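# Return the grip85 gripper to the stand's empty slot

## Task

Hang the adaptive gripper (tool 'grip85') in the one free slot of the tool stand so that it sits completely home; a tool that is not fully seated fails the task. Then release it and pull the tool changer far away from it, leaving the arm clear of the tool. While a tool is locked on, it counts as part of the arm.

## Robot and tools

Robot: one 7-joint arm, from base to gripper: waist, shoulder, upper arm roll, elbow, forearm roll, wrist pitch, wrist roll. It ends in a tool changer with a flat face. Tools are grip50 and grip85, two-finger grippers that rest in a tool stand. tool_id tells you which tool is on the changer (grip50, grip85 or none).

Frames: every pose is in the scene frame. Its origin is on the table top under the arm's base, +z is up, and +y is to the left when looking along +x. The base may be tilted. end_effector_position is always the centre of the changer face, in metres, and end_effector_quat_wxyz is its orientation with w first. The face's own z axis points out, away from the arm. grip85's grip point sits 173 mm out along face z when closed, 13 mm closer when open. Both grippers close along face x. At long reach the reported position can be slightly off.

The row: every motion command is a row of 14 numbers, in this order: x, y, z, qw, qx, qy, qz, lock, grip50_position, grip50_force_limit, grip50_speed, grip85_position, grip85_force_limit, grip85_speed. The first seven are an absolute target pose for the changer face in the scene frame (metres, unit quaternion). The last seven are scaled to -1..+1. lock: positive locks, negative unlocks, 0 keeps the last command; a lock or unlock needs about 1 s. Gripper position +1 is fully open; -1 closes until stopped. Force limit -1 means light (about 20 N) and +1 strong. Speed -1 is slow (about 20 mm/s) and +1 fast (about 150 mm/s). Gripper numbers only act while that tool is mounted and ready; its readings show n/a otherwise.

execute_actions(actions): actions is a list of actions. Each action is a table of up to 15 rows, one row per 1/30 s control step, so an action lasts 0.5 s; a short table repeats its last row. There is one row per step, not one per arm. A target more than 0.6 m from the face's current position, measured along any face axis, gets the action refused; if the first action fails this, or anything is malformed, nothing runs. Put the quaternion you want in every row, rather than copying a drifted reading. Each step, the commanded pose is limited to 70 mm and 16 degrees from the measured one, and position wins over orientation if both cannot be met. An empty list just returns state and images.

move(target, speed, blocking): target is one 14-number row as above, an absolute pose to go to. The face follows a straight path there lasting 0.5 to 10 s (cut off at 10 s). speed is the top path speed in m/s, 0.002 to 0.5, default 0.25; rotation is capped at twice that in rad/s. The path ignores obstacles, and faster contact hits harder; aiming past a contact presses harder. blocking=false returns after 0.5 s while motion continues; then only wait or stop are accepted until an end is reported. The result adds a move: line with the outcome (done, off_target, moving, held, fault), any limits that acted (paced = pose clipped, held = some steps blocked, after which the arm may overshoot speed), and the distance left to the target.

wait(seconds): 0 to 10 s, arm holds its last command; it returns early when a running move finishes. stop(): brakes a running move; allow room for braking. zoom_image(camera, region): camera is cam_head_left, cam_head_right or cam_wrist (each 504x504); region is [x0, y0, x1, y1] in pixels from the top-left, at most 504 on a side. finished_scene(scene): ends the current scene (give its number) once the goal holds; it cannot be undone.

Result lines: the state line gives face pose and velocities. Also watch plate_near, locked, unlocked, in_stand, unlock_refused, tool_id, gripper object_status and position_measured, joint positions and torques (torques carry offsets and noise). "Hand target" is the pose the controller is now steering to. "pose unreachable" means the clearance check changed or blocked the command. MOTOR HOT appears from 65 °C; at 80 °C an OVER-TEMPERATURE FAULT brakes the arm until it cools.

Stowing the tool: a stand slot holds a plate in a fork, behind 10 mm stops. The fork opens toward the face's -y side. Slots are 180 mm apart; the fork arms lie 40 to 70 mm either side of the slot centre along face x, their tips 45 mm toward the open side, their tops 18 mm under a hung plate's face. The changer is 63 mm across; its contact block sticks out 46 mm on the face's -y side and the lock motor 58 mm on +y. Reverse the removal path: hold the tool about 20 mm higher than its hung height (between 10 and 30 mm), start at least 110 mm out from the fork on the face's -y side, slide in along face +y over the stops, then lower until in_stand reads 1. Keep still, send lock -1, and wait for unlocked to read 1. Away from the stand, unlocking is refused (unlock_refused = 1) and the lock re-closes. Then back the face off the plate and move well clear; in_stand returns to 0 once the changer has left.

Avoid: a TORQUE FAULT (contact torque at a joint's load limit: waist and shoulder 113, upper arm roll and elbow 58.8, the three wrist joints 35.8 N m) or FORCE FAULT (200 N external force) stops the arm for 10 s and drops the rest of the call. Do not knock anything off the table, drop tools, slam or push hard. Joint ranges in rad: waist ±2.792, shoulder ±2.269, upper arm roll ±2.967, elbow -1.867 to 2.688, forearm roll ±2.967, wrist pitch -1.396 to 4.538, wrist roll ±2.967. Long moves may arrive short of target. The arm keeps its last command while you compose a reply.

Each tool is called after ">>>" by a JSON object that holds its "method" and its "body", one argument or row to a line.

## Session

>>> {"method": "execute_actions", "body": {
  "actions": []
}}

Scene clock: 0.00 s.
end_effector_position=(+0.2411, +0.2843, +0.3025) locked=0 unlocked=1 plate_near=0 in_stand=0 unlock_refused=0 tool_id=none grip50_position_measured=n/a grip50_object_status=n/a grip85_position_measured=n/a grip85_object_status=n/a end_effector_quat_wxyz=(+0.274, +0.590, +0.341, -0.678) end_effector_velocity=(-0.000, +0.000, -0.000) end_effector_angular_velocity=(+0.000, +0.000, +0.000)
Joint positions: [ 1.041 -0.801 -0.007  1.665  0.207 -0.744 -0.012]
Joint velocities: [-0.  0.  0.  0.  0.  0.  0.]
Joint torques (N m, as the joint torque sensors report them, + toward a larger angle): no reading
Motor temperatures (°C, as the motors report them): [28 30 27 28 32 29 32]
Hand target: +0.241, +0.284, +0.303; +0.274, +0.590, +0.341, -0.678

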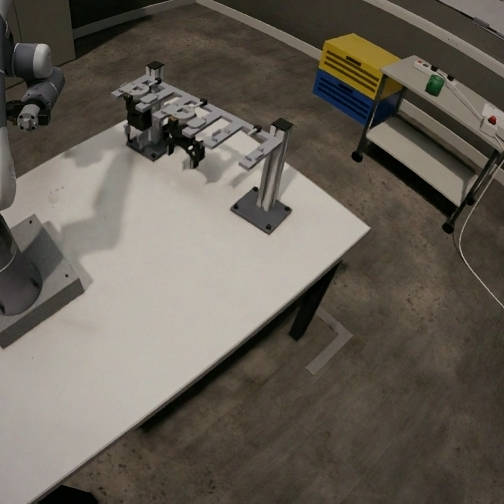

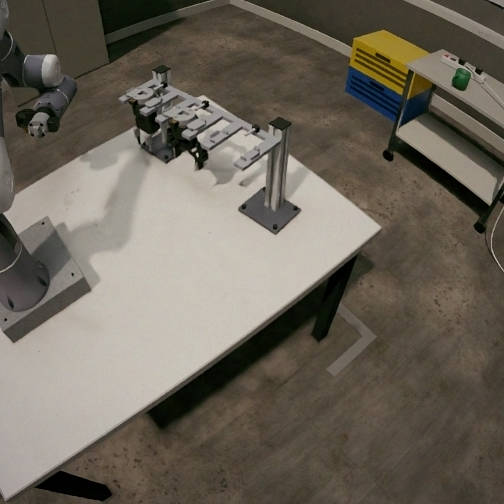

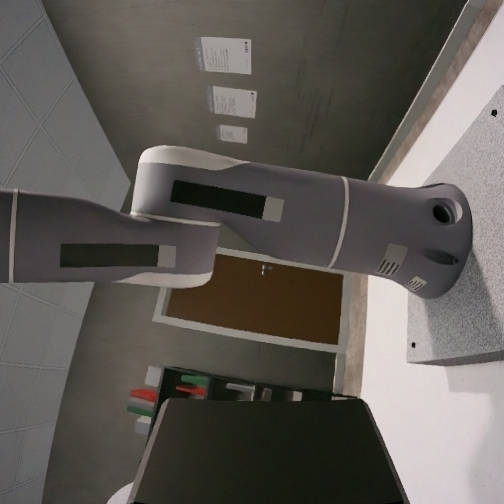

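>>> {"method": "move", "body": {
  "target": [0.5,0.1,0.5,0,0.7071,0.7071,0,0,1,0,0,1,0,0]
}}

Scene clock: 5.73 s.
end_effector_position=(+0.4995, +0.1008, +0.4984) locked=0 unlocked=1 plate_near=0 in_stand=0 unlock_refused=0 tool_id=none grip50_position_measured=n/a grip50_object_status=n/a grip85_position_measured=n/a grip85_object_status=n/a end_effector_quat_wxyz=(-0.000, +0.707, +0.707, -0.000) end_effector_velocity=(+0.000, +0.000, +0.000) end_effector_angular_velocity=(+0.001, -0.000, +0.000)
Joint positions: [ 0.527 -0.034 -0.124  2.037 -0.002  0.495 -1.144]
Joint velocities: [ 0.    -0.    -0.    -0.     0.     0.    -0.001]
Joint torques (N m, as the joint torque sensors report them, + toward a larger angle): [ -0.88  31.47   0.65 -30.62  -2.97   4.49  -0.5 ]
Motor temperatures (°C, as the motors report them): [28 30 27 28 32 29 32]
Hand target: +0.499, +0.101, +0.498; -0.000, +0.707, +0.708, -0.000
Off the commanded pose: 0.002 m, 0 deg.
move: done

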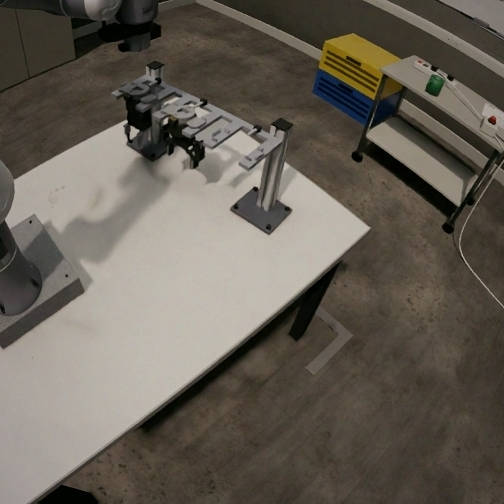

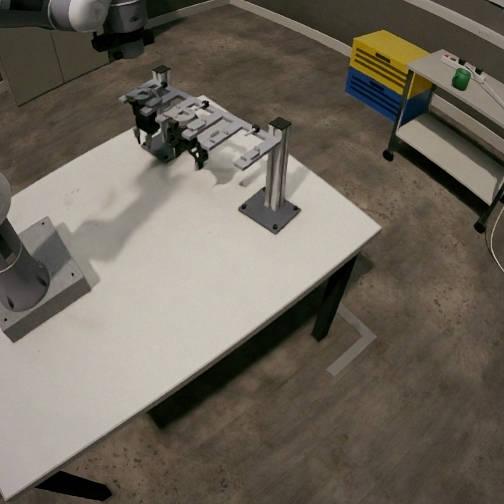

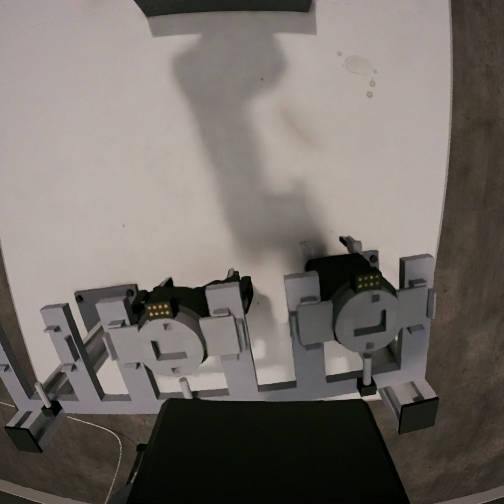

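>>> {"method": "move", "body": {
  "target": [0.52,0.025,0.4,0,0.663,0.749,0,0,1,0,0,1,0,0]
}}

Scene clock: 9.00 s.
end_effector_position=(+0.5199, +0.0252, +0.4001) locked=0 unlocked=1 plate_near=0 in_stand=0 unlock_refused=0 tool_id=none grip50_position_measured=n/a grip50_object_status=n/a grip85_position_measured=n/a grip85_object_status=n/a end_effector_quat_wxyz=(-0.000, +0.663, +0.749, -0.000) end_effector_velocity=(-0.000, +0.001, +0.000) end_effector_angular_velocity=(+0.001, -0.001, +0.002)
Joint positions: [ 0.429 -0.206 -0.19   2.132  0.045  0.759 -1.456]
Joint velocities: [ 0.     0.001  0.001 -0.     0.     0.    -0.   ]
Joint torques (N m, as the joint torque sensors report them, + toward a larger angle): [ -1.34  36.04  -0.25 -26.27  -2.25   4.95  -0.49]
Motor temperatures (°C, as the motors report them): [28 30 27 29 32 29 32]
Hand target: +0.520, +0.025, +0.400; -0.000, +0.663, +0.749, +0.000
Off the commanded pose: 0.000 m, 0 deg.
move: done

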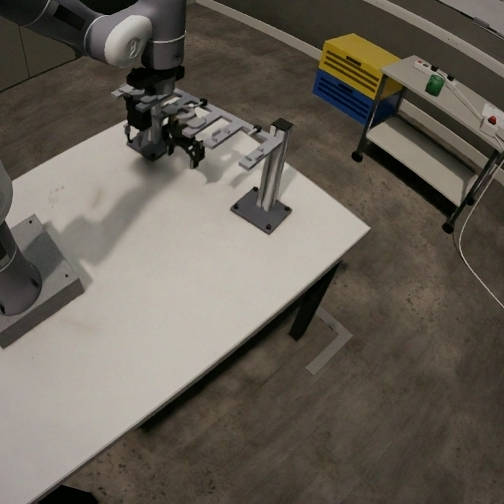

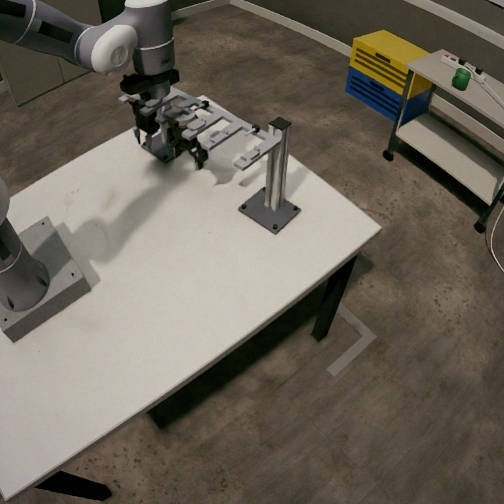

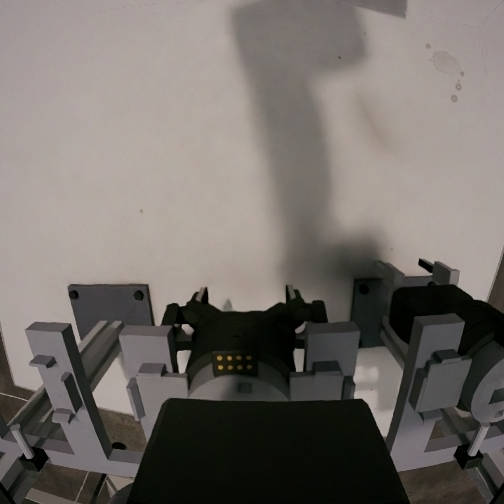

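>>> {"method": "move", "body": {
  "target": [0.535,0.019,0.33,0,0.66,0.751,0,0,1,0,0,1,0,0],
  "speed": 0.1
}}

Scene clock: 11.57 s.
end_effector_position=(+0.5349, +0.0190, +0.3301) locked=0 unlocked=1 plate_near=0 in_stand=0 unlock_refused=0 tool_id=none grip50_position_measured=n/a grip50_object_status=n/a grip85_position_measured=n/a grip85_object_status=n/a end_effector_quat_wxyz=(-0.000, +0.660, +0.751, -0.000) end_effector_velocity=(+0.000, +0.000, +0.000) end_effector_angular_velocity=(+0.000, -0.000, +0.000)
Joint positions: [ 0.406 -0.385 -0.183  2.122  0.103  0.924 -1.521]
Joint velocities: [-0.001  0.001  0.001 -0.    -0.     0.    -0.   ]
Joint torques (N m, as the joint torque sensors report them, + toward a larger angle): [ -1.65  40.55  -1.08 -22.7   -1.94   4.92  -0.59]
Motor temperatures (°C, as the motors report them): [28 30 27 29 32 29 32]
Hand target: +0.535, +0.019, +0.330; -0.000, +0.660, +0.751, +0.000
Off the commanded pose: 0.000 m, 0 deg.
move: done

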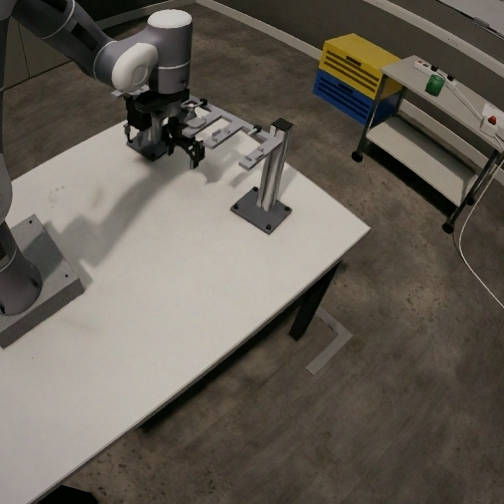

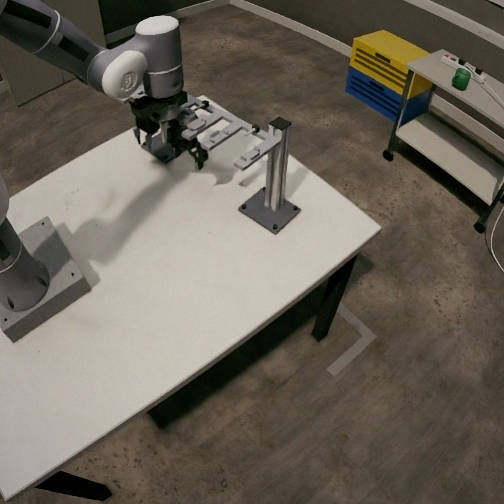

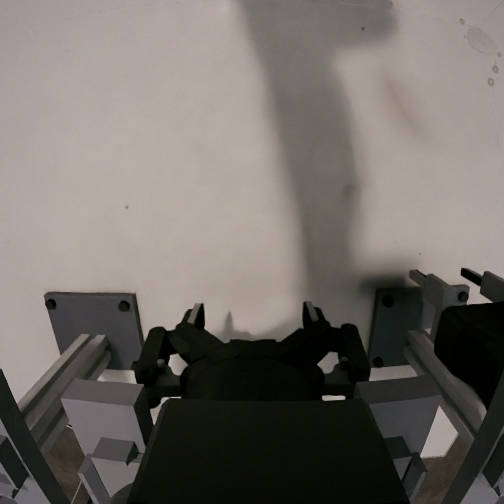

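>>> {"method": "move", "body": {
  "target": [0.535,0.019,0.285,0,0.66,0.751,0,0,1,0,0,1,0,0],
  "speed": 0.02
}}

>>> {"method": "zoom_image", "body": {
  "camera": "cam_head_left",
  "region": [90,50,290,200]
}}

Scene clock: 25.87 s.
end_effector_position=(+0.5363, +0.0199, +0.3012) locked=0 unlocked=1 plate_near=0 in_stand=0 unlock_refused=0 tool_id=none grip50_position_measured=n/a grip50_object_status=n/a grip85_position_measured=n/a grip85_object_status=n/a end_effector_quat_wxyz=(+0.002, +0.660, +0.751, +0.005) end_effector_velocity=(-0.000, +0.000, -0.000) end_effector_angular_velocity=(+0.000, +0.000, +0.000)
Joint positions: [ 0.395 -0.456 -0.166  2.124  0.128  1.008 -1.539]
Joint velocities: [-0. -0.  0.  0. -0. -0. -0.]
Joint torques (N m, as the joint torque sensors report them, + toward a larger angle): [ -1.    28.88  -1.86 -22.64  -2.25   4.2    0.16]
Motor temperatures (°C, as the motors report them): [28 31 27 30 32 29 32]
Hand target: +0.536, +0.020, +0.300; +0.002, +0.660, +0.751, +0.004
Off the commanded pose: 0.016 m, 1 deg.
FORCE FAULT: contact force on the arm reached its limit, and the arm stopped for 10 seconds. The contact can be on any part of the arm, not only on its tool. That time counts as 20 of the actions that you can send in this scene. The arm's remaining commands of this call were not run. The arm holds still and accepts commands again. Move the arm away from the contact; if what it grips holds it there, let go first. Pushing or pulling that hard again can fault the arm again.
move: fault

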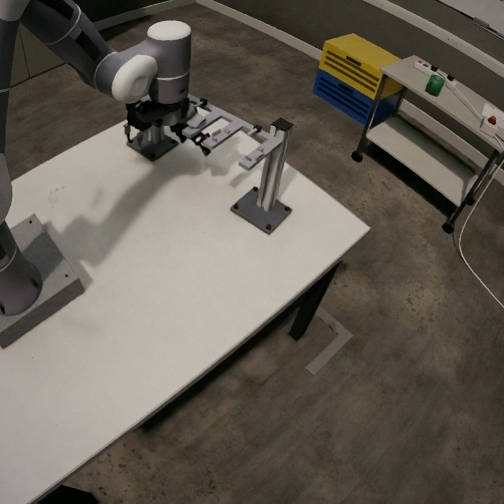

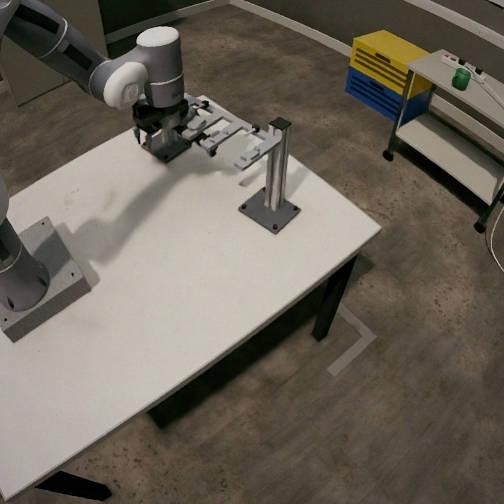

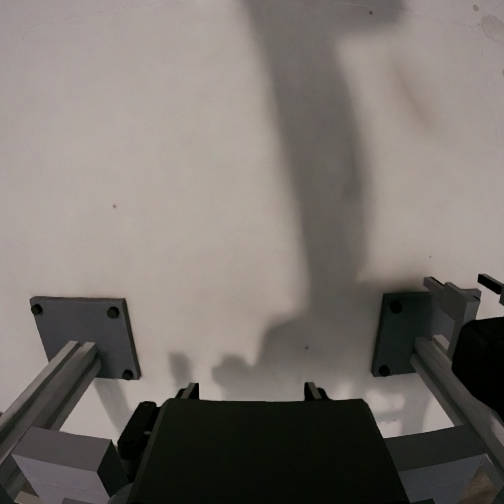

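Region (90, 50, 290, 200) of cam_head_left's 504x504 image, scaled by 2.520, with more detail than that image has; it fills the top 378 rows of this view, and the rest is white.

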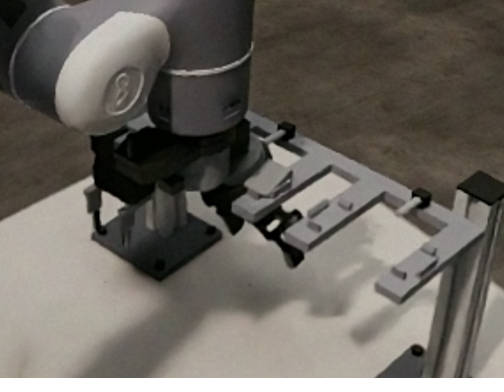

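>>> {"method": "move", "body": {
  "target": [0.56,0.022,0.335,0,0.66,0.751,0,0,1,0,0,1,0,0],
  "speed": 0.05
}}

>>> {"method": "zoom_image", "body": {
  "camera": "cam_head_left",
  "region": [90,50,290,200]
}}

Scene clock: 29.97 s.
end_effector_position=(+0.5600, +0.0221, +0.3350) locked=0 unlocked=1 plate_near=0 in_stand=0 unlock_refused=0 tool_id=none grip50_position_measured=n/a grip50_object_status=n/a grip85_position_measured=n/a grip85_object_status=n/a end_effector_quat_wxyz=(+0.000, +0.660, +0.751, +0.000) end_effector_velocity=(-0.000, -0.000, -0.000) end_effector_angular_velocity=(-0.000, +0.001, -0.000)
Joint positions: [ 0.394 -0.422 -0.18   2.04   0.106  0.88  -1.529]
Joint velocities: [ 0.    -0.    -0.001  0.     0.    -0.001  0.   ]
Joint torques (N m, as the joint torque sensors report them, + toward a larger angle): [ -0.78  41.97  -2.32 -23.58  -2.82   3.33   0.42]
Motor temperatures (°C, as the motors report them): [28 31 27 30 32 29 32]
Hand target: +0.560, +0.022, +0.335; -0.000, +0.660, +0.751, -0.000
Off the commanded pose: 0.000 m, 0 deg.
move: done

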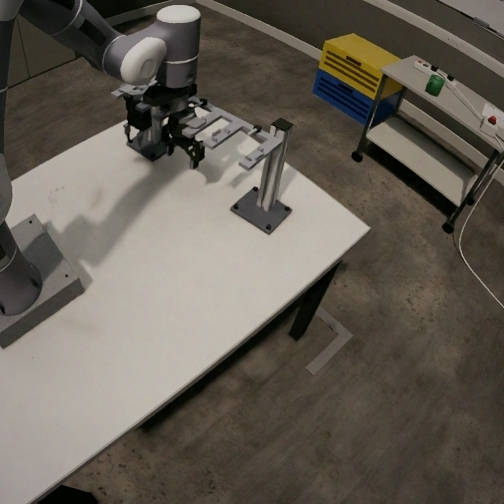

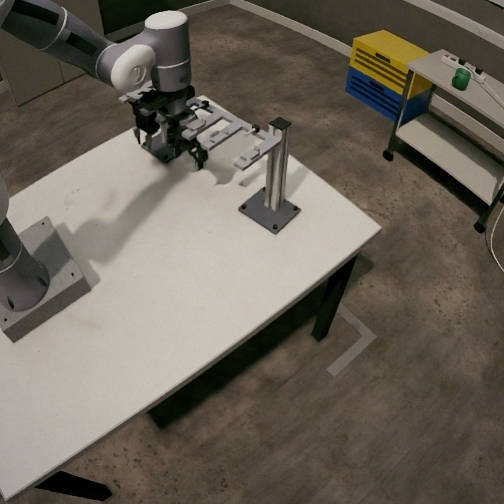

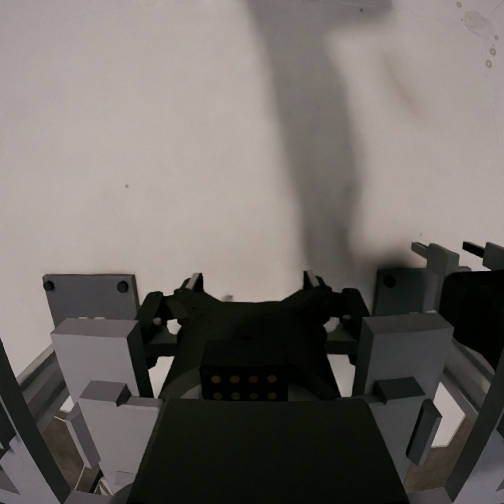

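Region (90, 50, 290, 200) of cam_head_left's 504x504 image, scaled by 2.520, with more detail than that image has; it fills the top 378 rows of this view, and the rest is white.

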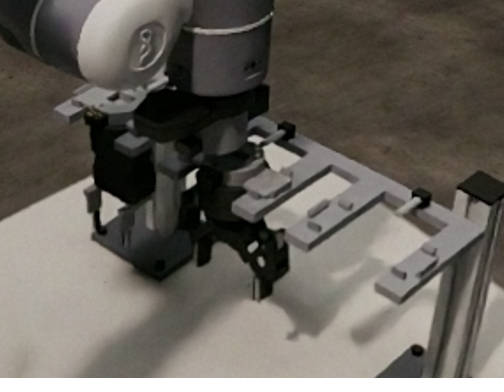

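>>> {"method": "move", "body": {
  "target": [0.53,-0.22,0.335,0,0.66,0.751,0,0,1,0,0,1,0,0]
}}

>>> {"method": "move", "body": {
  "target": [0.53,-0.22,0.298,0,0.66,0.751,0,0,1,0,0,1,0,0],
  "speed": 0.03
}}

>>> {"method": "move", "body": {
  "target": [0.53,-0.22,0.294,0,0.66,0.751,0,0,1,0,0,1,0,0],
  "speed": 0.01
}}

>>> {"method": "move", "body": {
  "target": [0.53,-0.22,0.290,0,0.66,0.751,0,0,1,0,0,1,0,0],
  "speed": 0.01
}}

Scene clock: 34.47 s.
end_effector_position=(+0.5305, -0.2195, +0.3351) locked=0 unlocked=1 plate_near=0 in_stand=0 unlock_refused=0 tool_id=none grip50_position_measured=n/a grip50_object_status=n/a grip85_position_measured=n/a grip85_object_status=n/a end_effector_quat_wxyz=(-0.000, +0.660, +0.751, +0.001) end_effector_velocity=(+0.000, +0.001, -0.000) end_effector_angular_velocity=(+0.000, -0.000, +0.001)
Joint positions: [ 0.035 -0.445 -0.268  1.999  0.165  0.853 -2.008]
Joint velocities: [-0.    -0.     0.001 -0.    -0.     0.     0.   ]
Joint torques (N m, as the joint torque sensors report them, + toward a larger angle): [ -1.76  42.98  -2.59 -23.72  -2.28   3.36  -0.59]
Motor temperatures (°C, as the motors report them): [28 31 27 31 32 29 32]
Hand target: +0.530, -0.219, +0.335; -0.001, +0.660, +0.751, +0.001
Off the commanded pose: 0.001 m, 0 deg.
move: done

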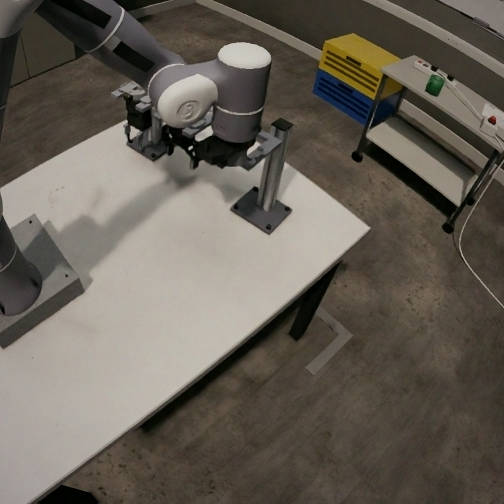

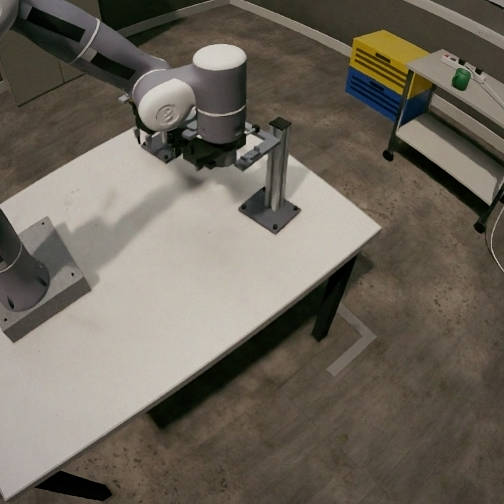

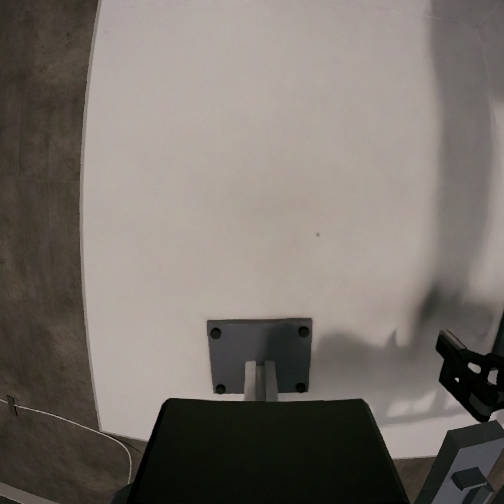

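Scene clock: 35.97 s.
end_effector_position=(+0.5299, -0.2200, +0.2980) locked=0 unlocked=1 plate_near=0 in_stand=0 unlock_refused=0 tool_id=none grip50_position_measured=n/a grip50_object_status=n/a grip85_position_measured=n/a grip85_object_status=n/a end_effector_quat_wxyz=(-0.000, +0.660, +0.751, -0.000) end_effector_velocity=(-0.000, +0.000, -0.000) end_effector_angular_velocity=(+0.000, -0.000, +0.000)
Joint positions: [ 0.022 -0.525 -0.249  2.001  0.197  0.932 -2.029]
Joint velocities: [-0.001 -0.     0.001  0.    -0.     0.     0.   ]
Joint torques (N m, as the joint torque sensors report them, + toward a larger angle): [ -1.99  44.19  -3.1  -21.97  -1.8    4.99  -0.48]
Motor temperatures (°C, as the motors report them): [28 31 27 31 32 29 32]
Hand target: +0.530, -0.220, +0.298; +0.000, +0.660, +0.751, -0.000
Off the commanded pose: 0.000 m, 0 deg.
move: done

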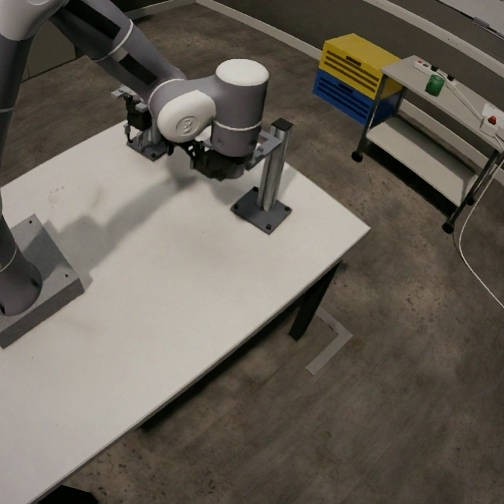

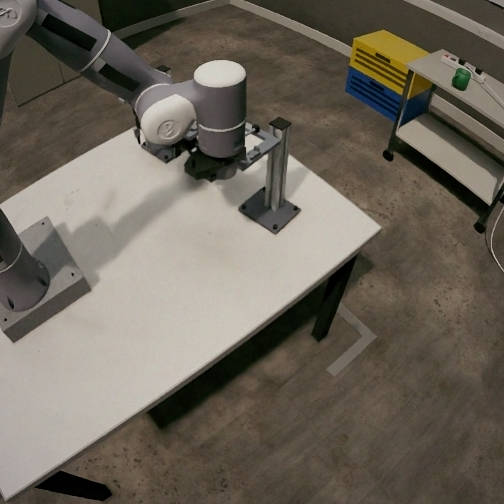

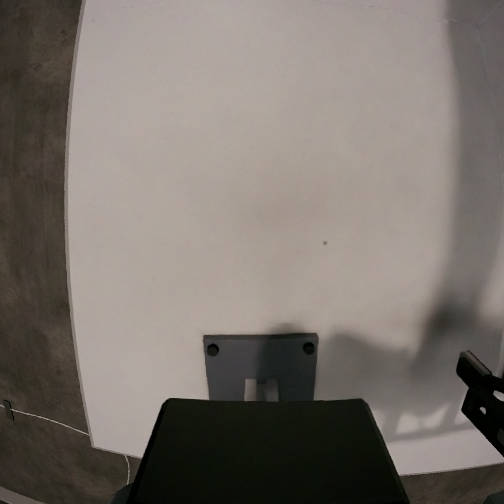

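Scene clock: 36.67 s.
end_effector_position=(+0.5299, -0.2200, +0.2940) locked=0 unlocked=1 plate_near=0 in_stand=0 unlock_refused=0 tool_id=none grip50_position_measured=n/a grip50_object_status=n/a grip85_position_measured=n/a grip85_object_status=n/a end_effector_quat_wxyz=(-0.000, +0.660, +0.751, -0.000) end_effector_velocity=(-0.000, +0.000, -0.000) end_effector_angular_velocity=(+0.000, +0.000, -0.000)
Joint positions: [ 0.019 -0.534 -0.246  2.001  0.2    0.94  -2.031]
Joint velocities: [-0.001 -0.     0.001  0.     0.     0.     0.   ]
Joint torques (N m, as the joint torque sensors report them, + toward a larger angle): [ -1.96  44.19  -2.9  -21.72  -1.79   4.99  -0.57]
Motor temperatures (°C, as the motors report them): [28 31 27 31 32 29 32]
Hand target: +0.530, -0.220, +0.294; +0.000, +0.660, +0.751, -0.000
Off the commanded pose: 0.000 m, 0 deg.
move: done

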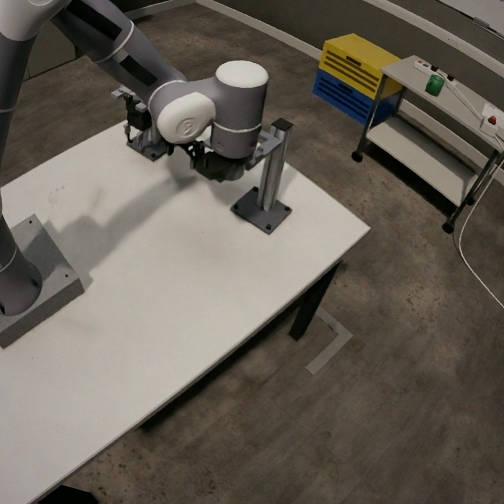

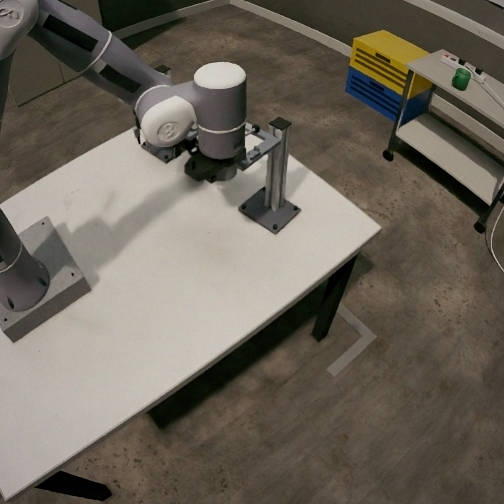

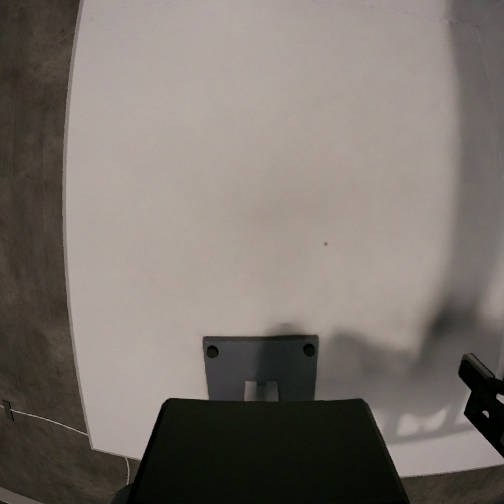

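Scene clock: 37.37 s.
end_effector_position=(+0.5299, -0.2200, +0.2900) locked=0 unlocked=1 plate_near=0 in_stand=0 unlock_refused=0 tool_id=none grip50_position_measured=n/a grip50_object_status=n/a grip85_position_measured=n/a grip85_object_status=n/a end_effector_quat_wxyz=(-0.000, +0.660, +0.751, -0.000) end_effector_velocity=(-0.000, -0.000, -0.000) end_effector_angular_velocity=(+0.000, -0.000, -0.000)
Joint positions: [ 0.017 -0.543 -0.243  2.     0.203  0.949 -2.033]
Joint velocities: [-0.001 -0.     0.001 -0.    -0.     0.    -0.   ]
Joint torques (N m, as the joint torque sensors report them, + toward a larger angle): [ -2.31  44.13  -2.96 -21.64  -1.67   5.02  -0.44]
Motor temperatures (°C, as the motors report them): [28 31 27 31 32 29 32]
Hand target: +0.530, -0.220, +0.290; +0.000, +0.660, +0.751, -0.000
Off the commanded pose: 0.000 m, 0 deg.
move: done

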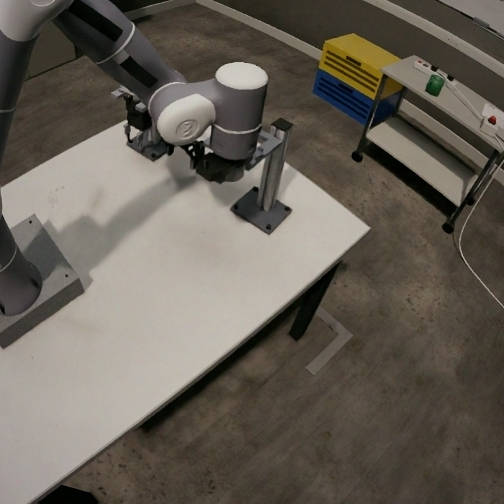

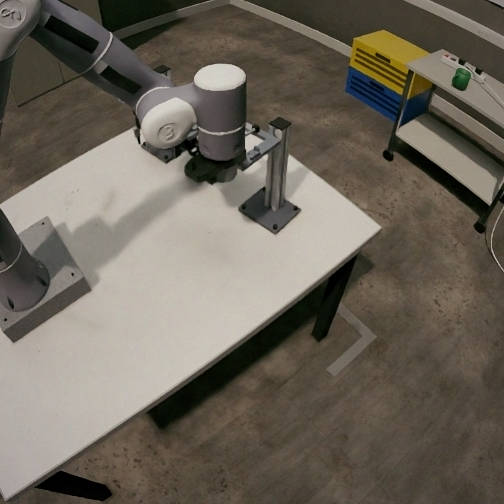

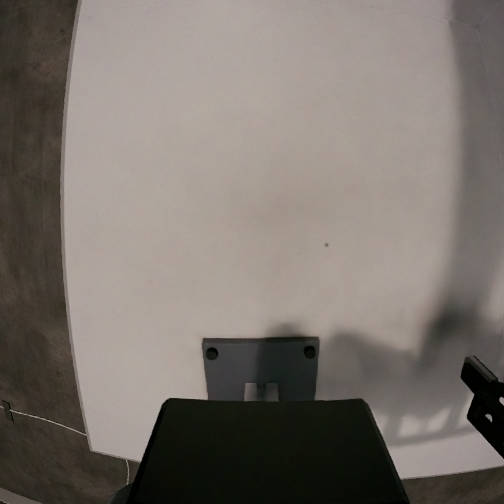

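>>> {"method": "move", "body": {
  "target": [0.53,-0.22,0.286,0,0.66,0.751,0,0,1,0,0,1,0,0],
  "speed": 0.01
}}

>>> {"method": "move", "body": {
  "target": [0.53,-0.22,0.282,0,0.66,0.751,0,0,1,0,0,1,0,0],
  "speed": 0.01
}}

>>> {"method": "zoom_image", "body": {
  "camera": "cam_head_right",
  "region": [150,90,310,210]
}}

Scene clock: 40.13 s.
end_effector_position=(+0.5299, -0.2200, +0.2860) locked=0 unlocked=1 plate_near=0 in_stand=0 unlock_refused=0 tool_id=none grip50_position_measured=n/a grip50_object_status=n/a grip85_position_measured=n/a grip85_object_status=n/a end_effector_quat_wxyz=(-0.000, +0.660, +0.751, -0.000) end_effector_velocity=(-0.000, +0.000, -0.000) end_effector_angular_velocity=(+0.001, -0.000, -0.000)
Joint positions: [ 0.015 -0.552 -0.24   1.999  0.205  0.957 -2.035]
Joint velocities: [-0.001 -0.     0.001 -0.     0.     0.    -0.   ]
Joint torques (N m, as the joint torque sensors report them, + toward a larger angle): [ -1.77  45.02  -3.21 -21.43  -1.73   4.88  -0.51]
Motor temperatures (°C, as the motors report them): [28 32 27 31 32 29 32]
Hand target: +0.530, -0.220, +0.286; +0.000, +0.660, +0.751, -0.000
Off the commanded pose: 0.000 m, 0 deg.
move: done

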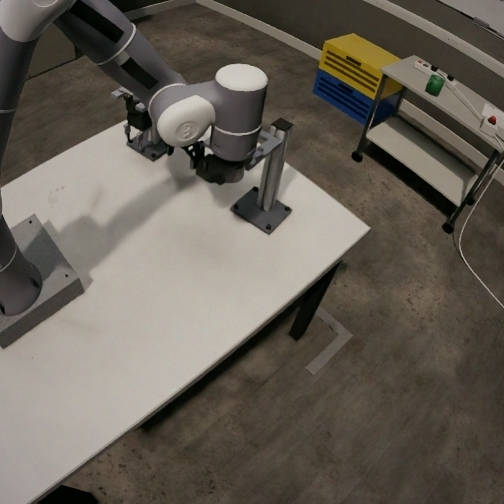

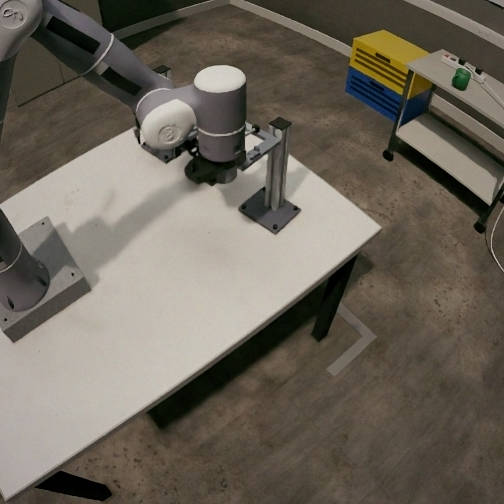

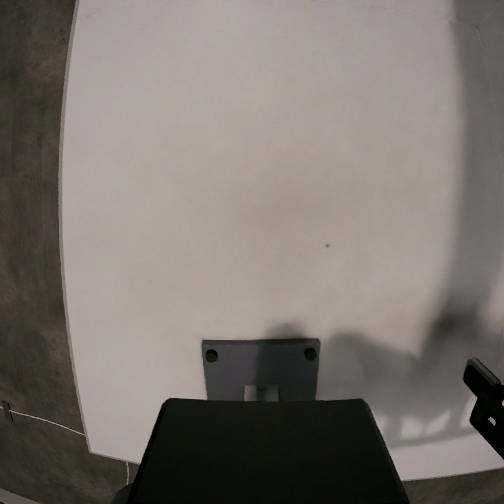

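Scene clock: 40.83 s.
end_effector_position=(+0.5299, -0.2200, +0.2820) locked=0 unlocked=1 plate_near=0 in_stand=0 unlock_refused=0 tool_id=none grip50_position_measured=n/a grip50_object_status=n/a grip85_position_measured=n/a grip85_object_status=n/a end_effector_quat_wxyz=(-0.000, +0.660, +0.751, -0.000) end_effector_velocity=(+0.000, +0.000, +0.000) end_effector_angular_velocity=(+0.000, -0.000, +0.000)
Joint positions: [ 0.012 -0.561 -0.237  1.998  0.208  0.965 -2.037]
Joint velocities: [-0.001  0.     0.001 -0.     0.     0.     0.   ]
Joint torques (N m, as the joint torque sensors report them, + toward a larger angle): [ -1.37  44.75  -2.91 -21.19  -1.7    5.04  -0.4 ]
Motor temperatures (°C, as the motors report them): [28 32 27 31 32 29 32]
Hand target: +0.530, -0.220, +0.282; +0.000, +0.660, +0.751, -0.000
Off the commanded pose: 0.000 m, 0 deg.
move: done

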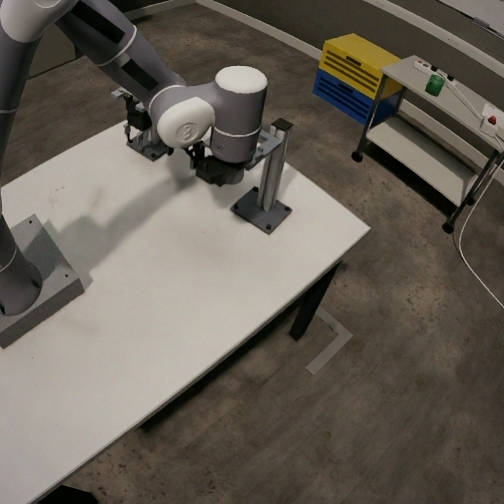

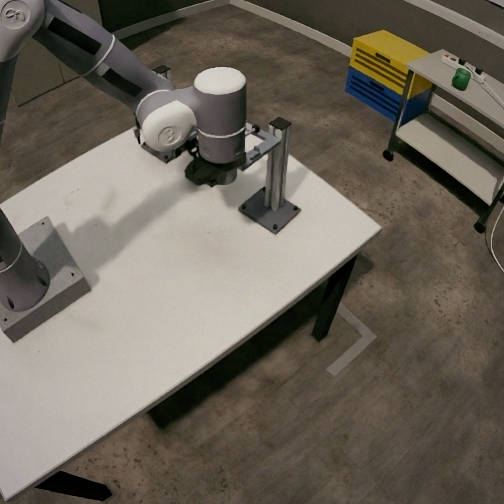

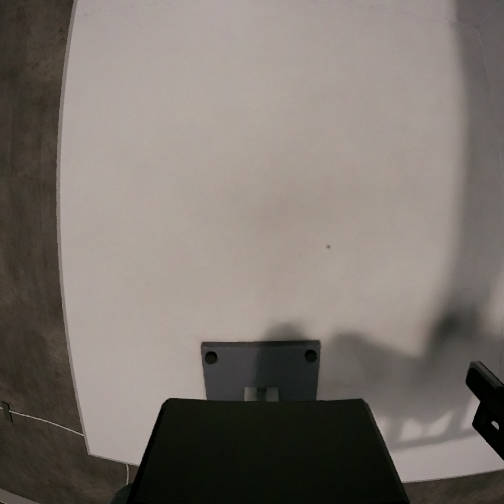

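Region (150, 90, 310, 210) of cam_head_right's 504x504 image, scaled by 3.150, with more detail than that image has; it fills the top 378 rows of this view, and the rest is white.

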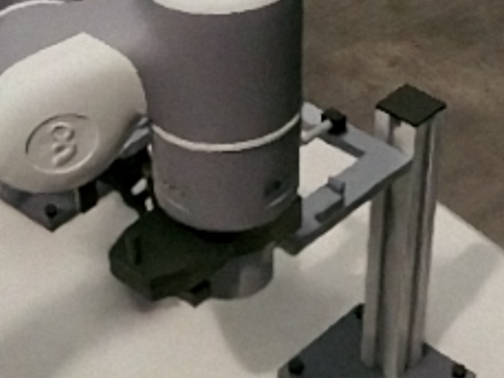

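Appears to be in front of the arm already; stepping forward to touch it.

>>> {"method": "move", "body": {
  "target": [0.534,-0.2195,0.282,0,0.66,0.751,0,0,1,0,0,1,0,0],
  "speed": 0.01
}}

>>> {"method": "move", "body": {
  "target": [0.538,-0.219,0.282,0,0.66,0.751,0,0,1,0,0,1,0,0],
  "speed": 0.01
}}

>>> {"method": "move", "body": {
  "target": [0.542,-0.2184,0.282,0,0.66,0.751,0,0,1,0,0,1,0,0],
  "speed": 0.01
}}

Scene clock: 44.03 s.
end_effector_position=(+0.5340, -0.2196, +0.2821) locked=0 unlocked=1 plate_near=0 in_stand=0 unlock_refused=0 tool_id=none grip50_position_measured=n/a grip50_object_status=n/a grip85_position_measured=n/a grip85_object_status=n/a end_effector_quat_wxyz=(+0.000, +0.660, +0.751, +0.000) end_effector_velocity=(+0.000, -0.000, +0.000) end_effector_angular_velocity=(-0.000, -0.001, -0.000)
Joint positions: [ 0.013 -0.567 -0.236  1.987  0.208  0.96  -2.035]
Joint velocities: [ 0.  0. -0. -0. -0.  0.  0.]
Joint torques (N m, as the joint torque sensors report them, + toward a larger angle): [ -1.03  44.61  -3.24 -21.62  -2.07   3.41   0.53]
Motor temperatures (°C, as the motors report them): [28 32 27 31 32 29 32]
Hand target: +0.534, -0.219, +0.282; +0.000, +0.660, +0.751, -0.000
Off the commanded pose: 0.000 m, 0 deg.
move: done

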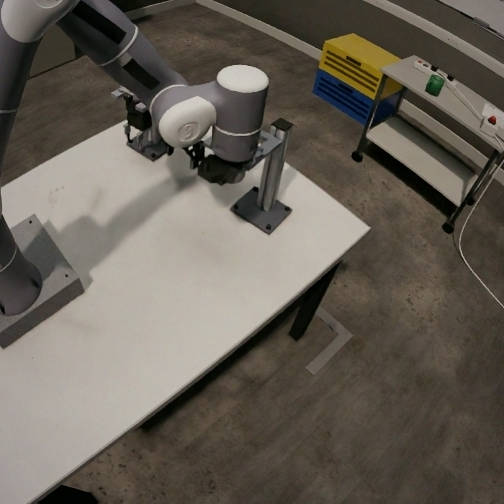

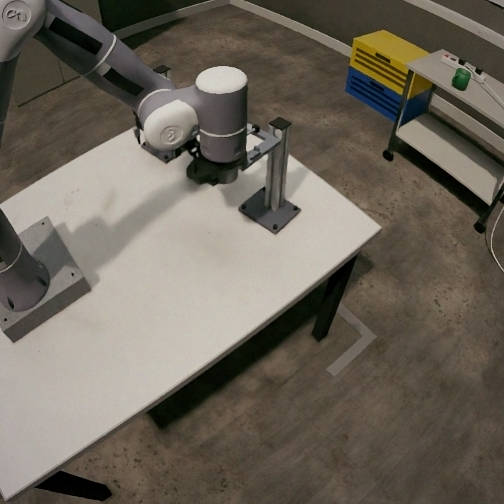

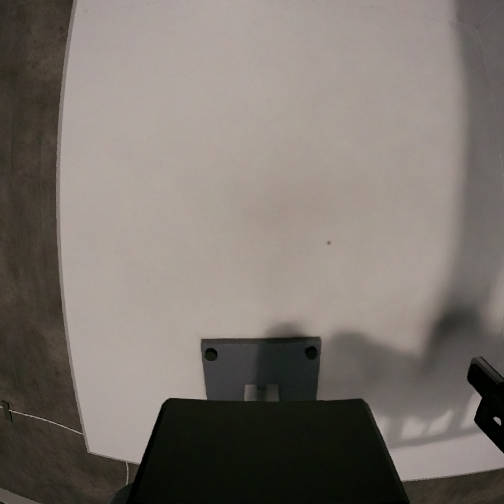

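Scene clock: 44.73 s.
end_effector_position=(+0.5380, -0.2191, +0.2821) locked=0 unlocked=1 plate_near=0 in_stand=0 unlock_refused=0 tool_id=none grip50_position_measured=n/a grip50_object_status=n/a grip85_position_measured=n/a grip85_object_status=n/a end_effector_quat_wxyz=(+0.000, +0.660, +0.751, +0.000) end_effector_velocity=(+0.000, +0.000, -0.000) end_effector_angular_velocity=(+0.000, +0.000, +0.000)
Joint positions: [ 0.014 -0.572 -0.236  1.976  0.208  0.955 -2.032]
Joint velocities: [ 0.     0.     0.    -0.    -0.    -0.001  0.   ]
Joint torques (N m, as the joint torque sensors report them, + toward a larger angle): [ -0.65  45.33  -3.57 -21.49  -2.17   3.31   0.44]
Motor temperatures (°C, as the motors report them): [28 32 27 31 32 29 32]
Hand target: +0.538, -0.219, +0.282; +0.000, +0.660, +0.751, -0.000
Off the commanded pose: 0.000 m, 0 deg.
move: done

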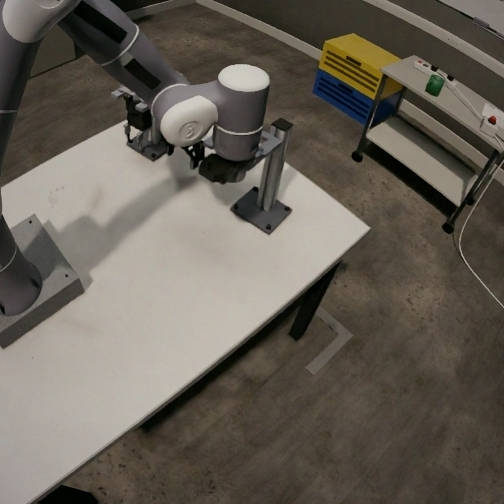

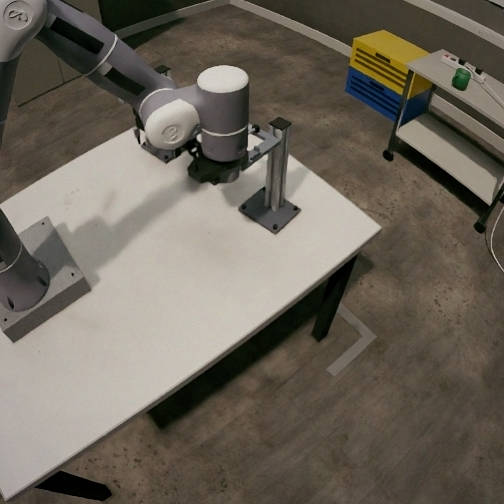

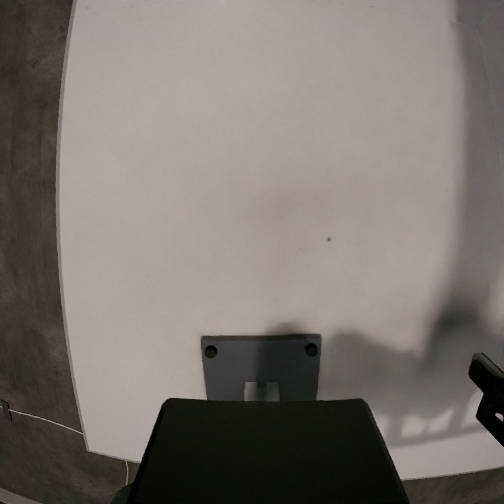

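Scene clock: 45.43 s.
end_effector_position=(+0.5420, -0.2185, +0.2821) locked=0 unlocked=1 plate_near=0 in_stand=0 unlock_refused=0 tool_id=none grip50_position_measured=n/a grip50_object_status=n/a grip85_position_measured=n/a grip85_object_status=n/a end_effector_quat_wxyz=(+0.000, +0.660, +0.751, +0.000) end_effector_velocity=(+0.000, +0.000, -0.000) end_effector_angular_velocity=(+0.000, +0.001, +0.000)
Joint positions: [ 0.015 -0.578 -0.236  1.964  0.208  0.949 -2.03 ]
Joint velocities: [ 0.    -0.     0.    -0.    -0.    -0.001  0.   ]
Joint torques (N m, as the joint torque sensors report them, + toward a larger angle): [ -0.74  45.38  -3.43 -21.38  -2.12   3.38   0.57]
Motor temperatures (°C, as the motors report them): [28 32 27 31 32 29 32]
Hand target: +0.542, -0.218, +0.282; +0.000, +0.660, +0.751, -0.000
Off the commanded pose: 0.000 m, 0 deg.
move: done

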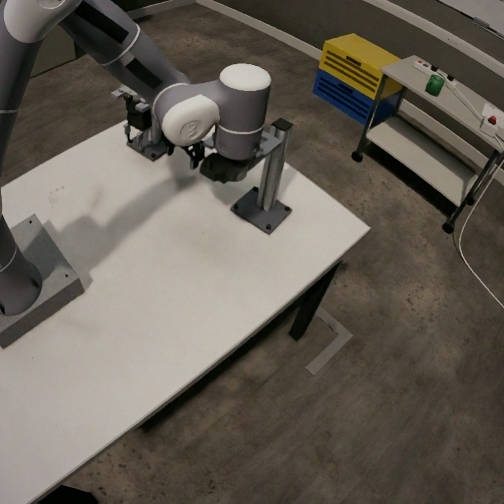

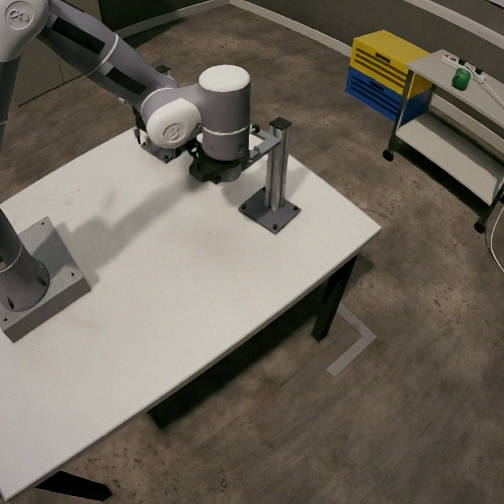

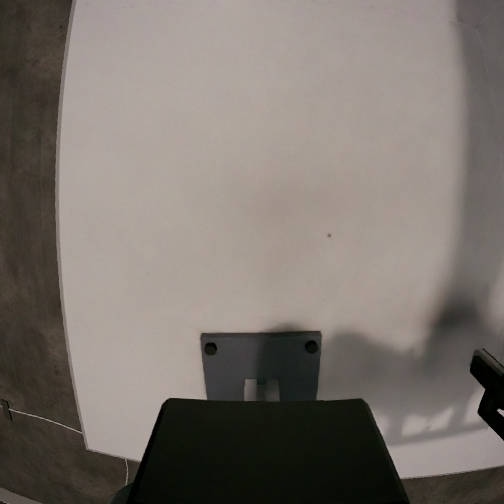

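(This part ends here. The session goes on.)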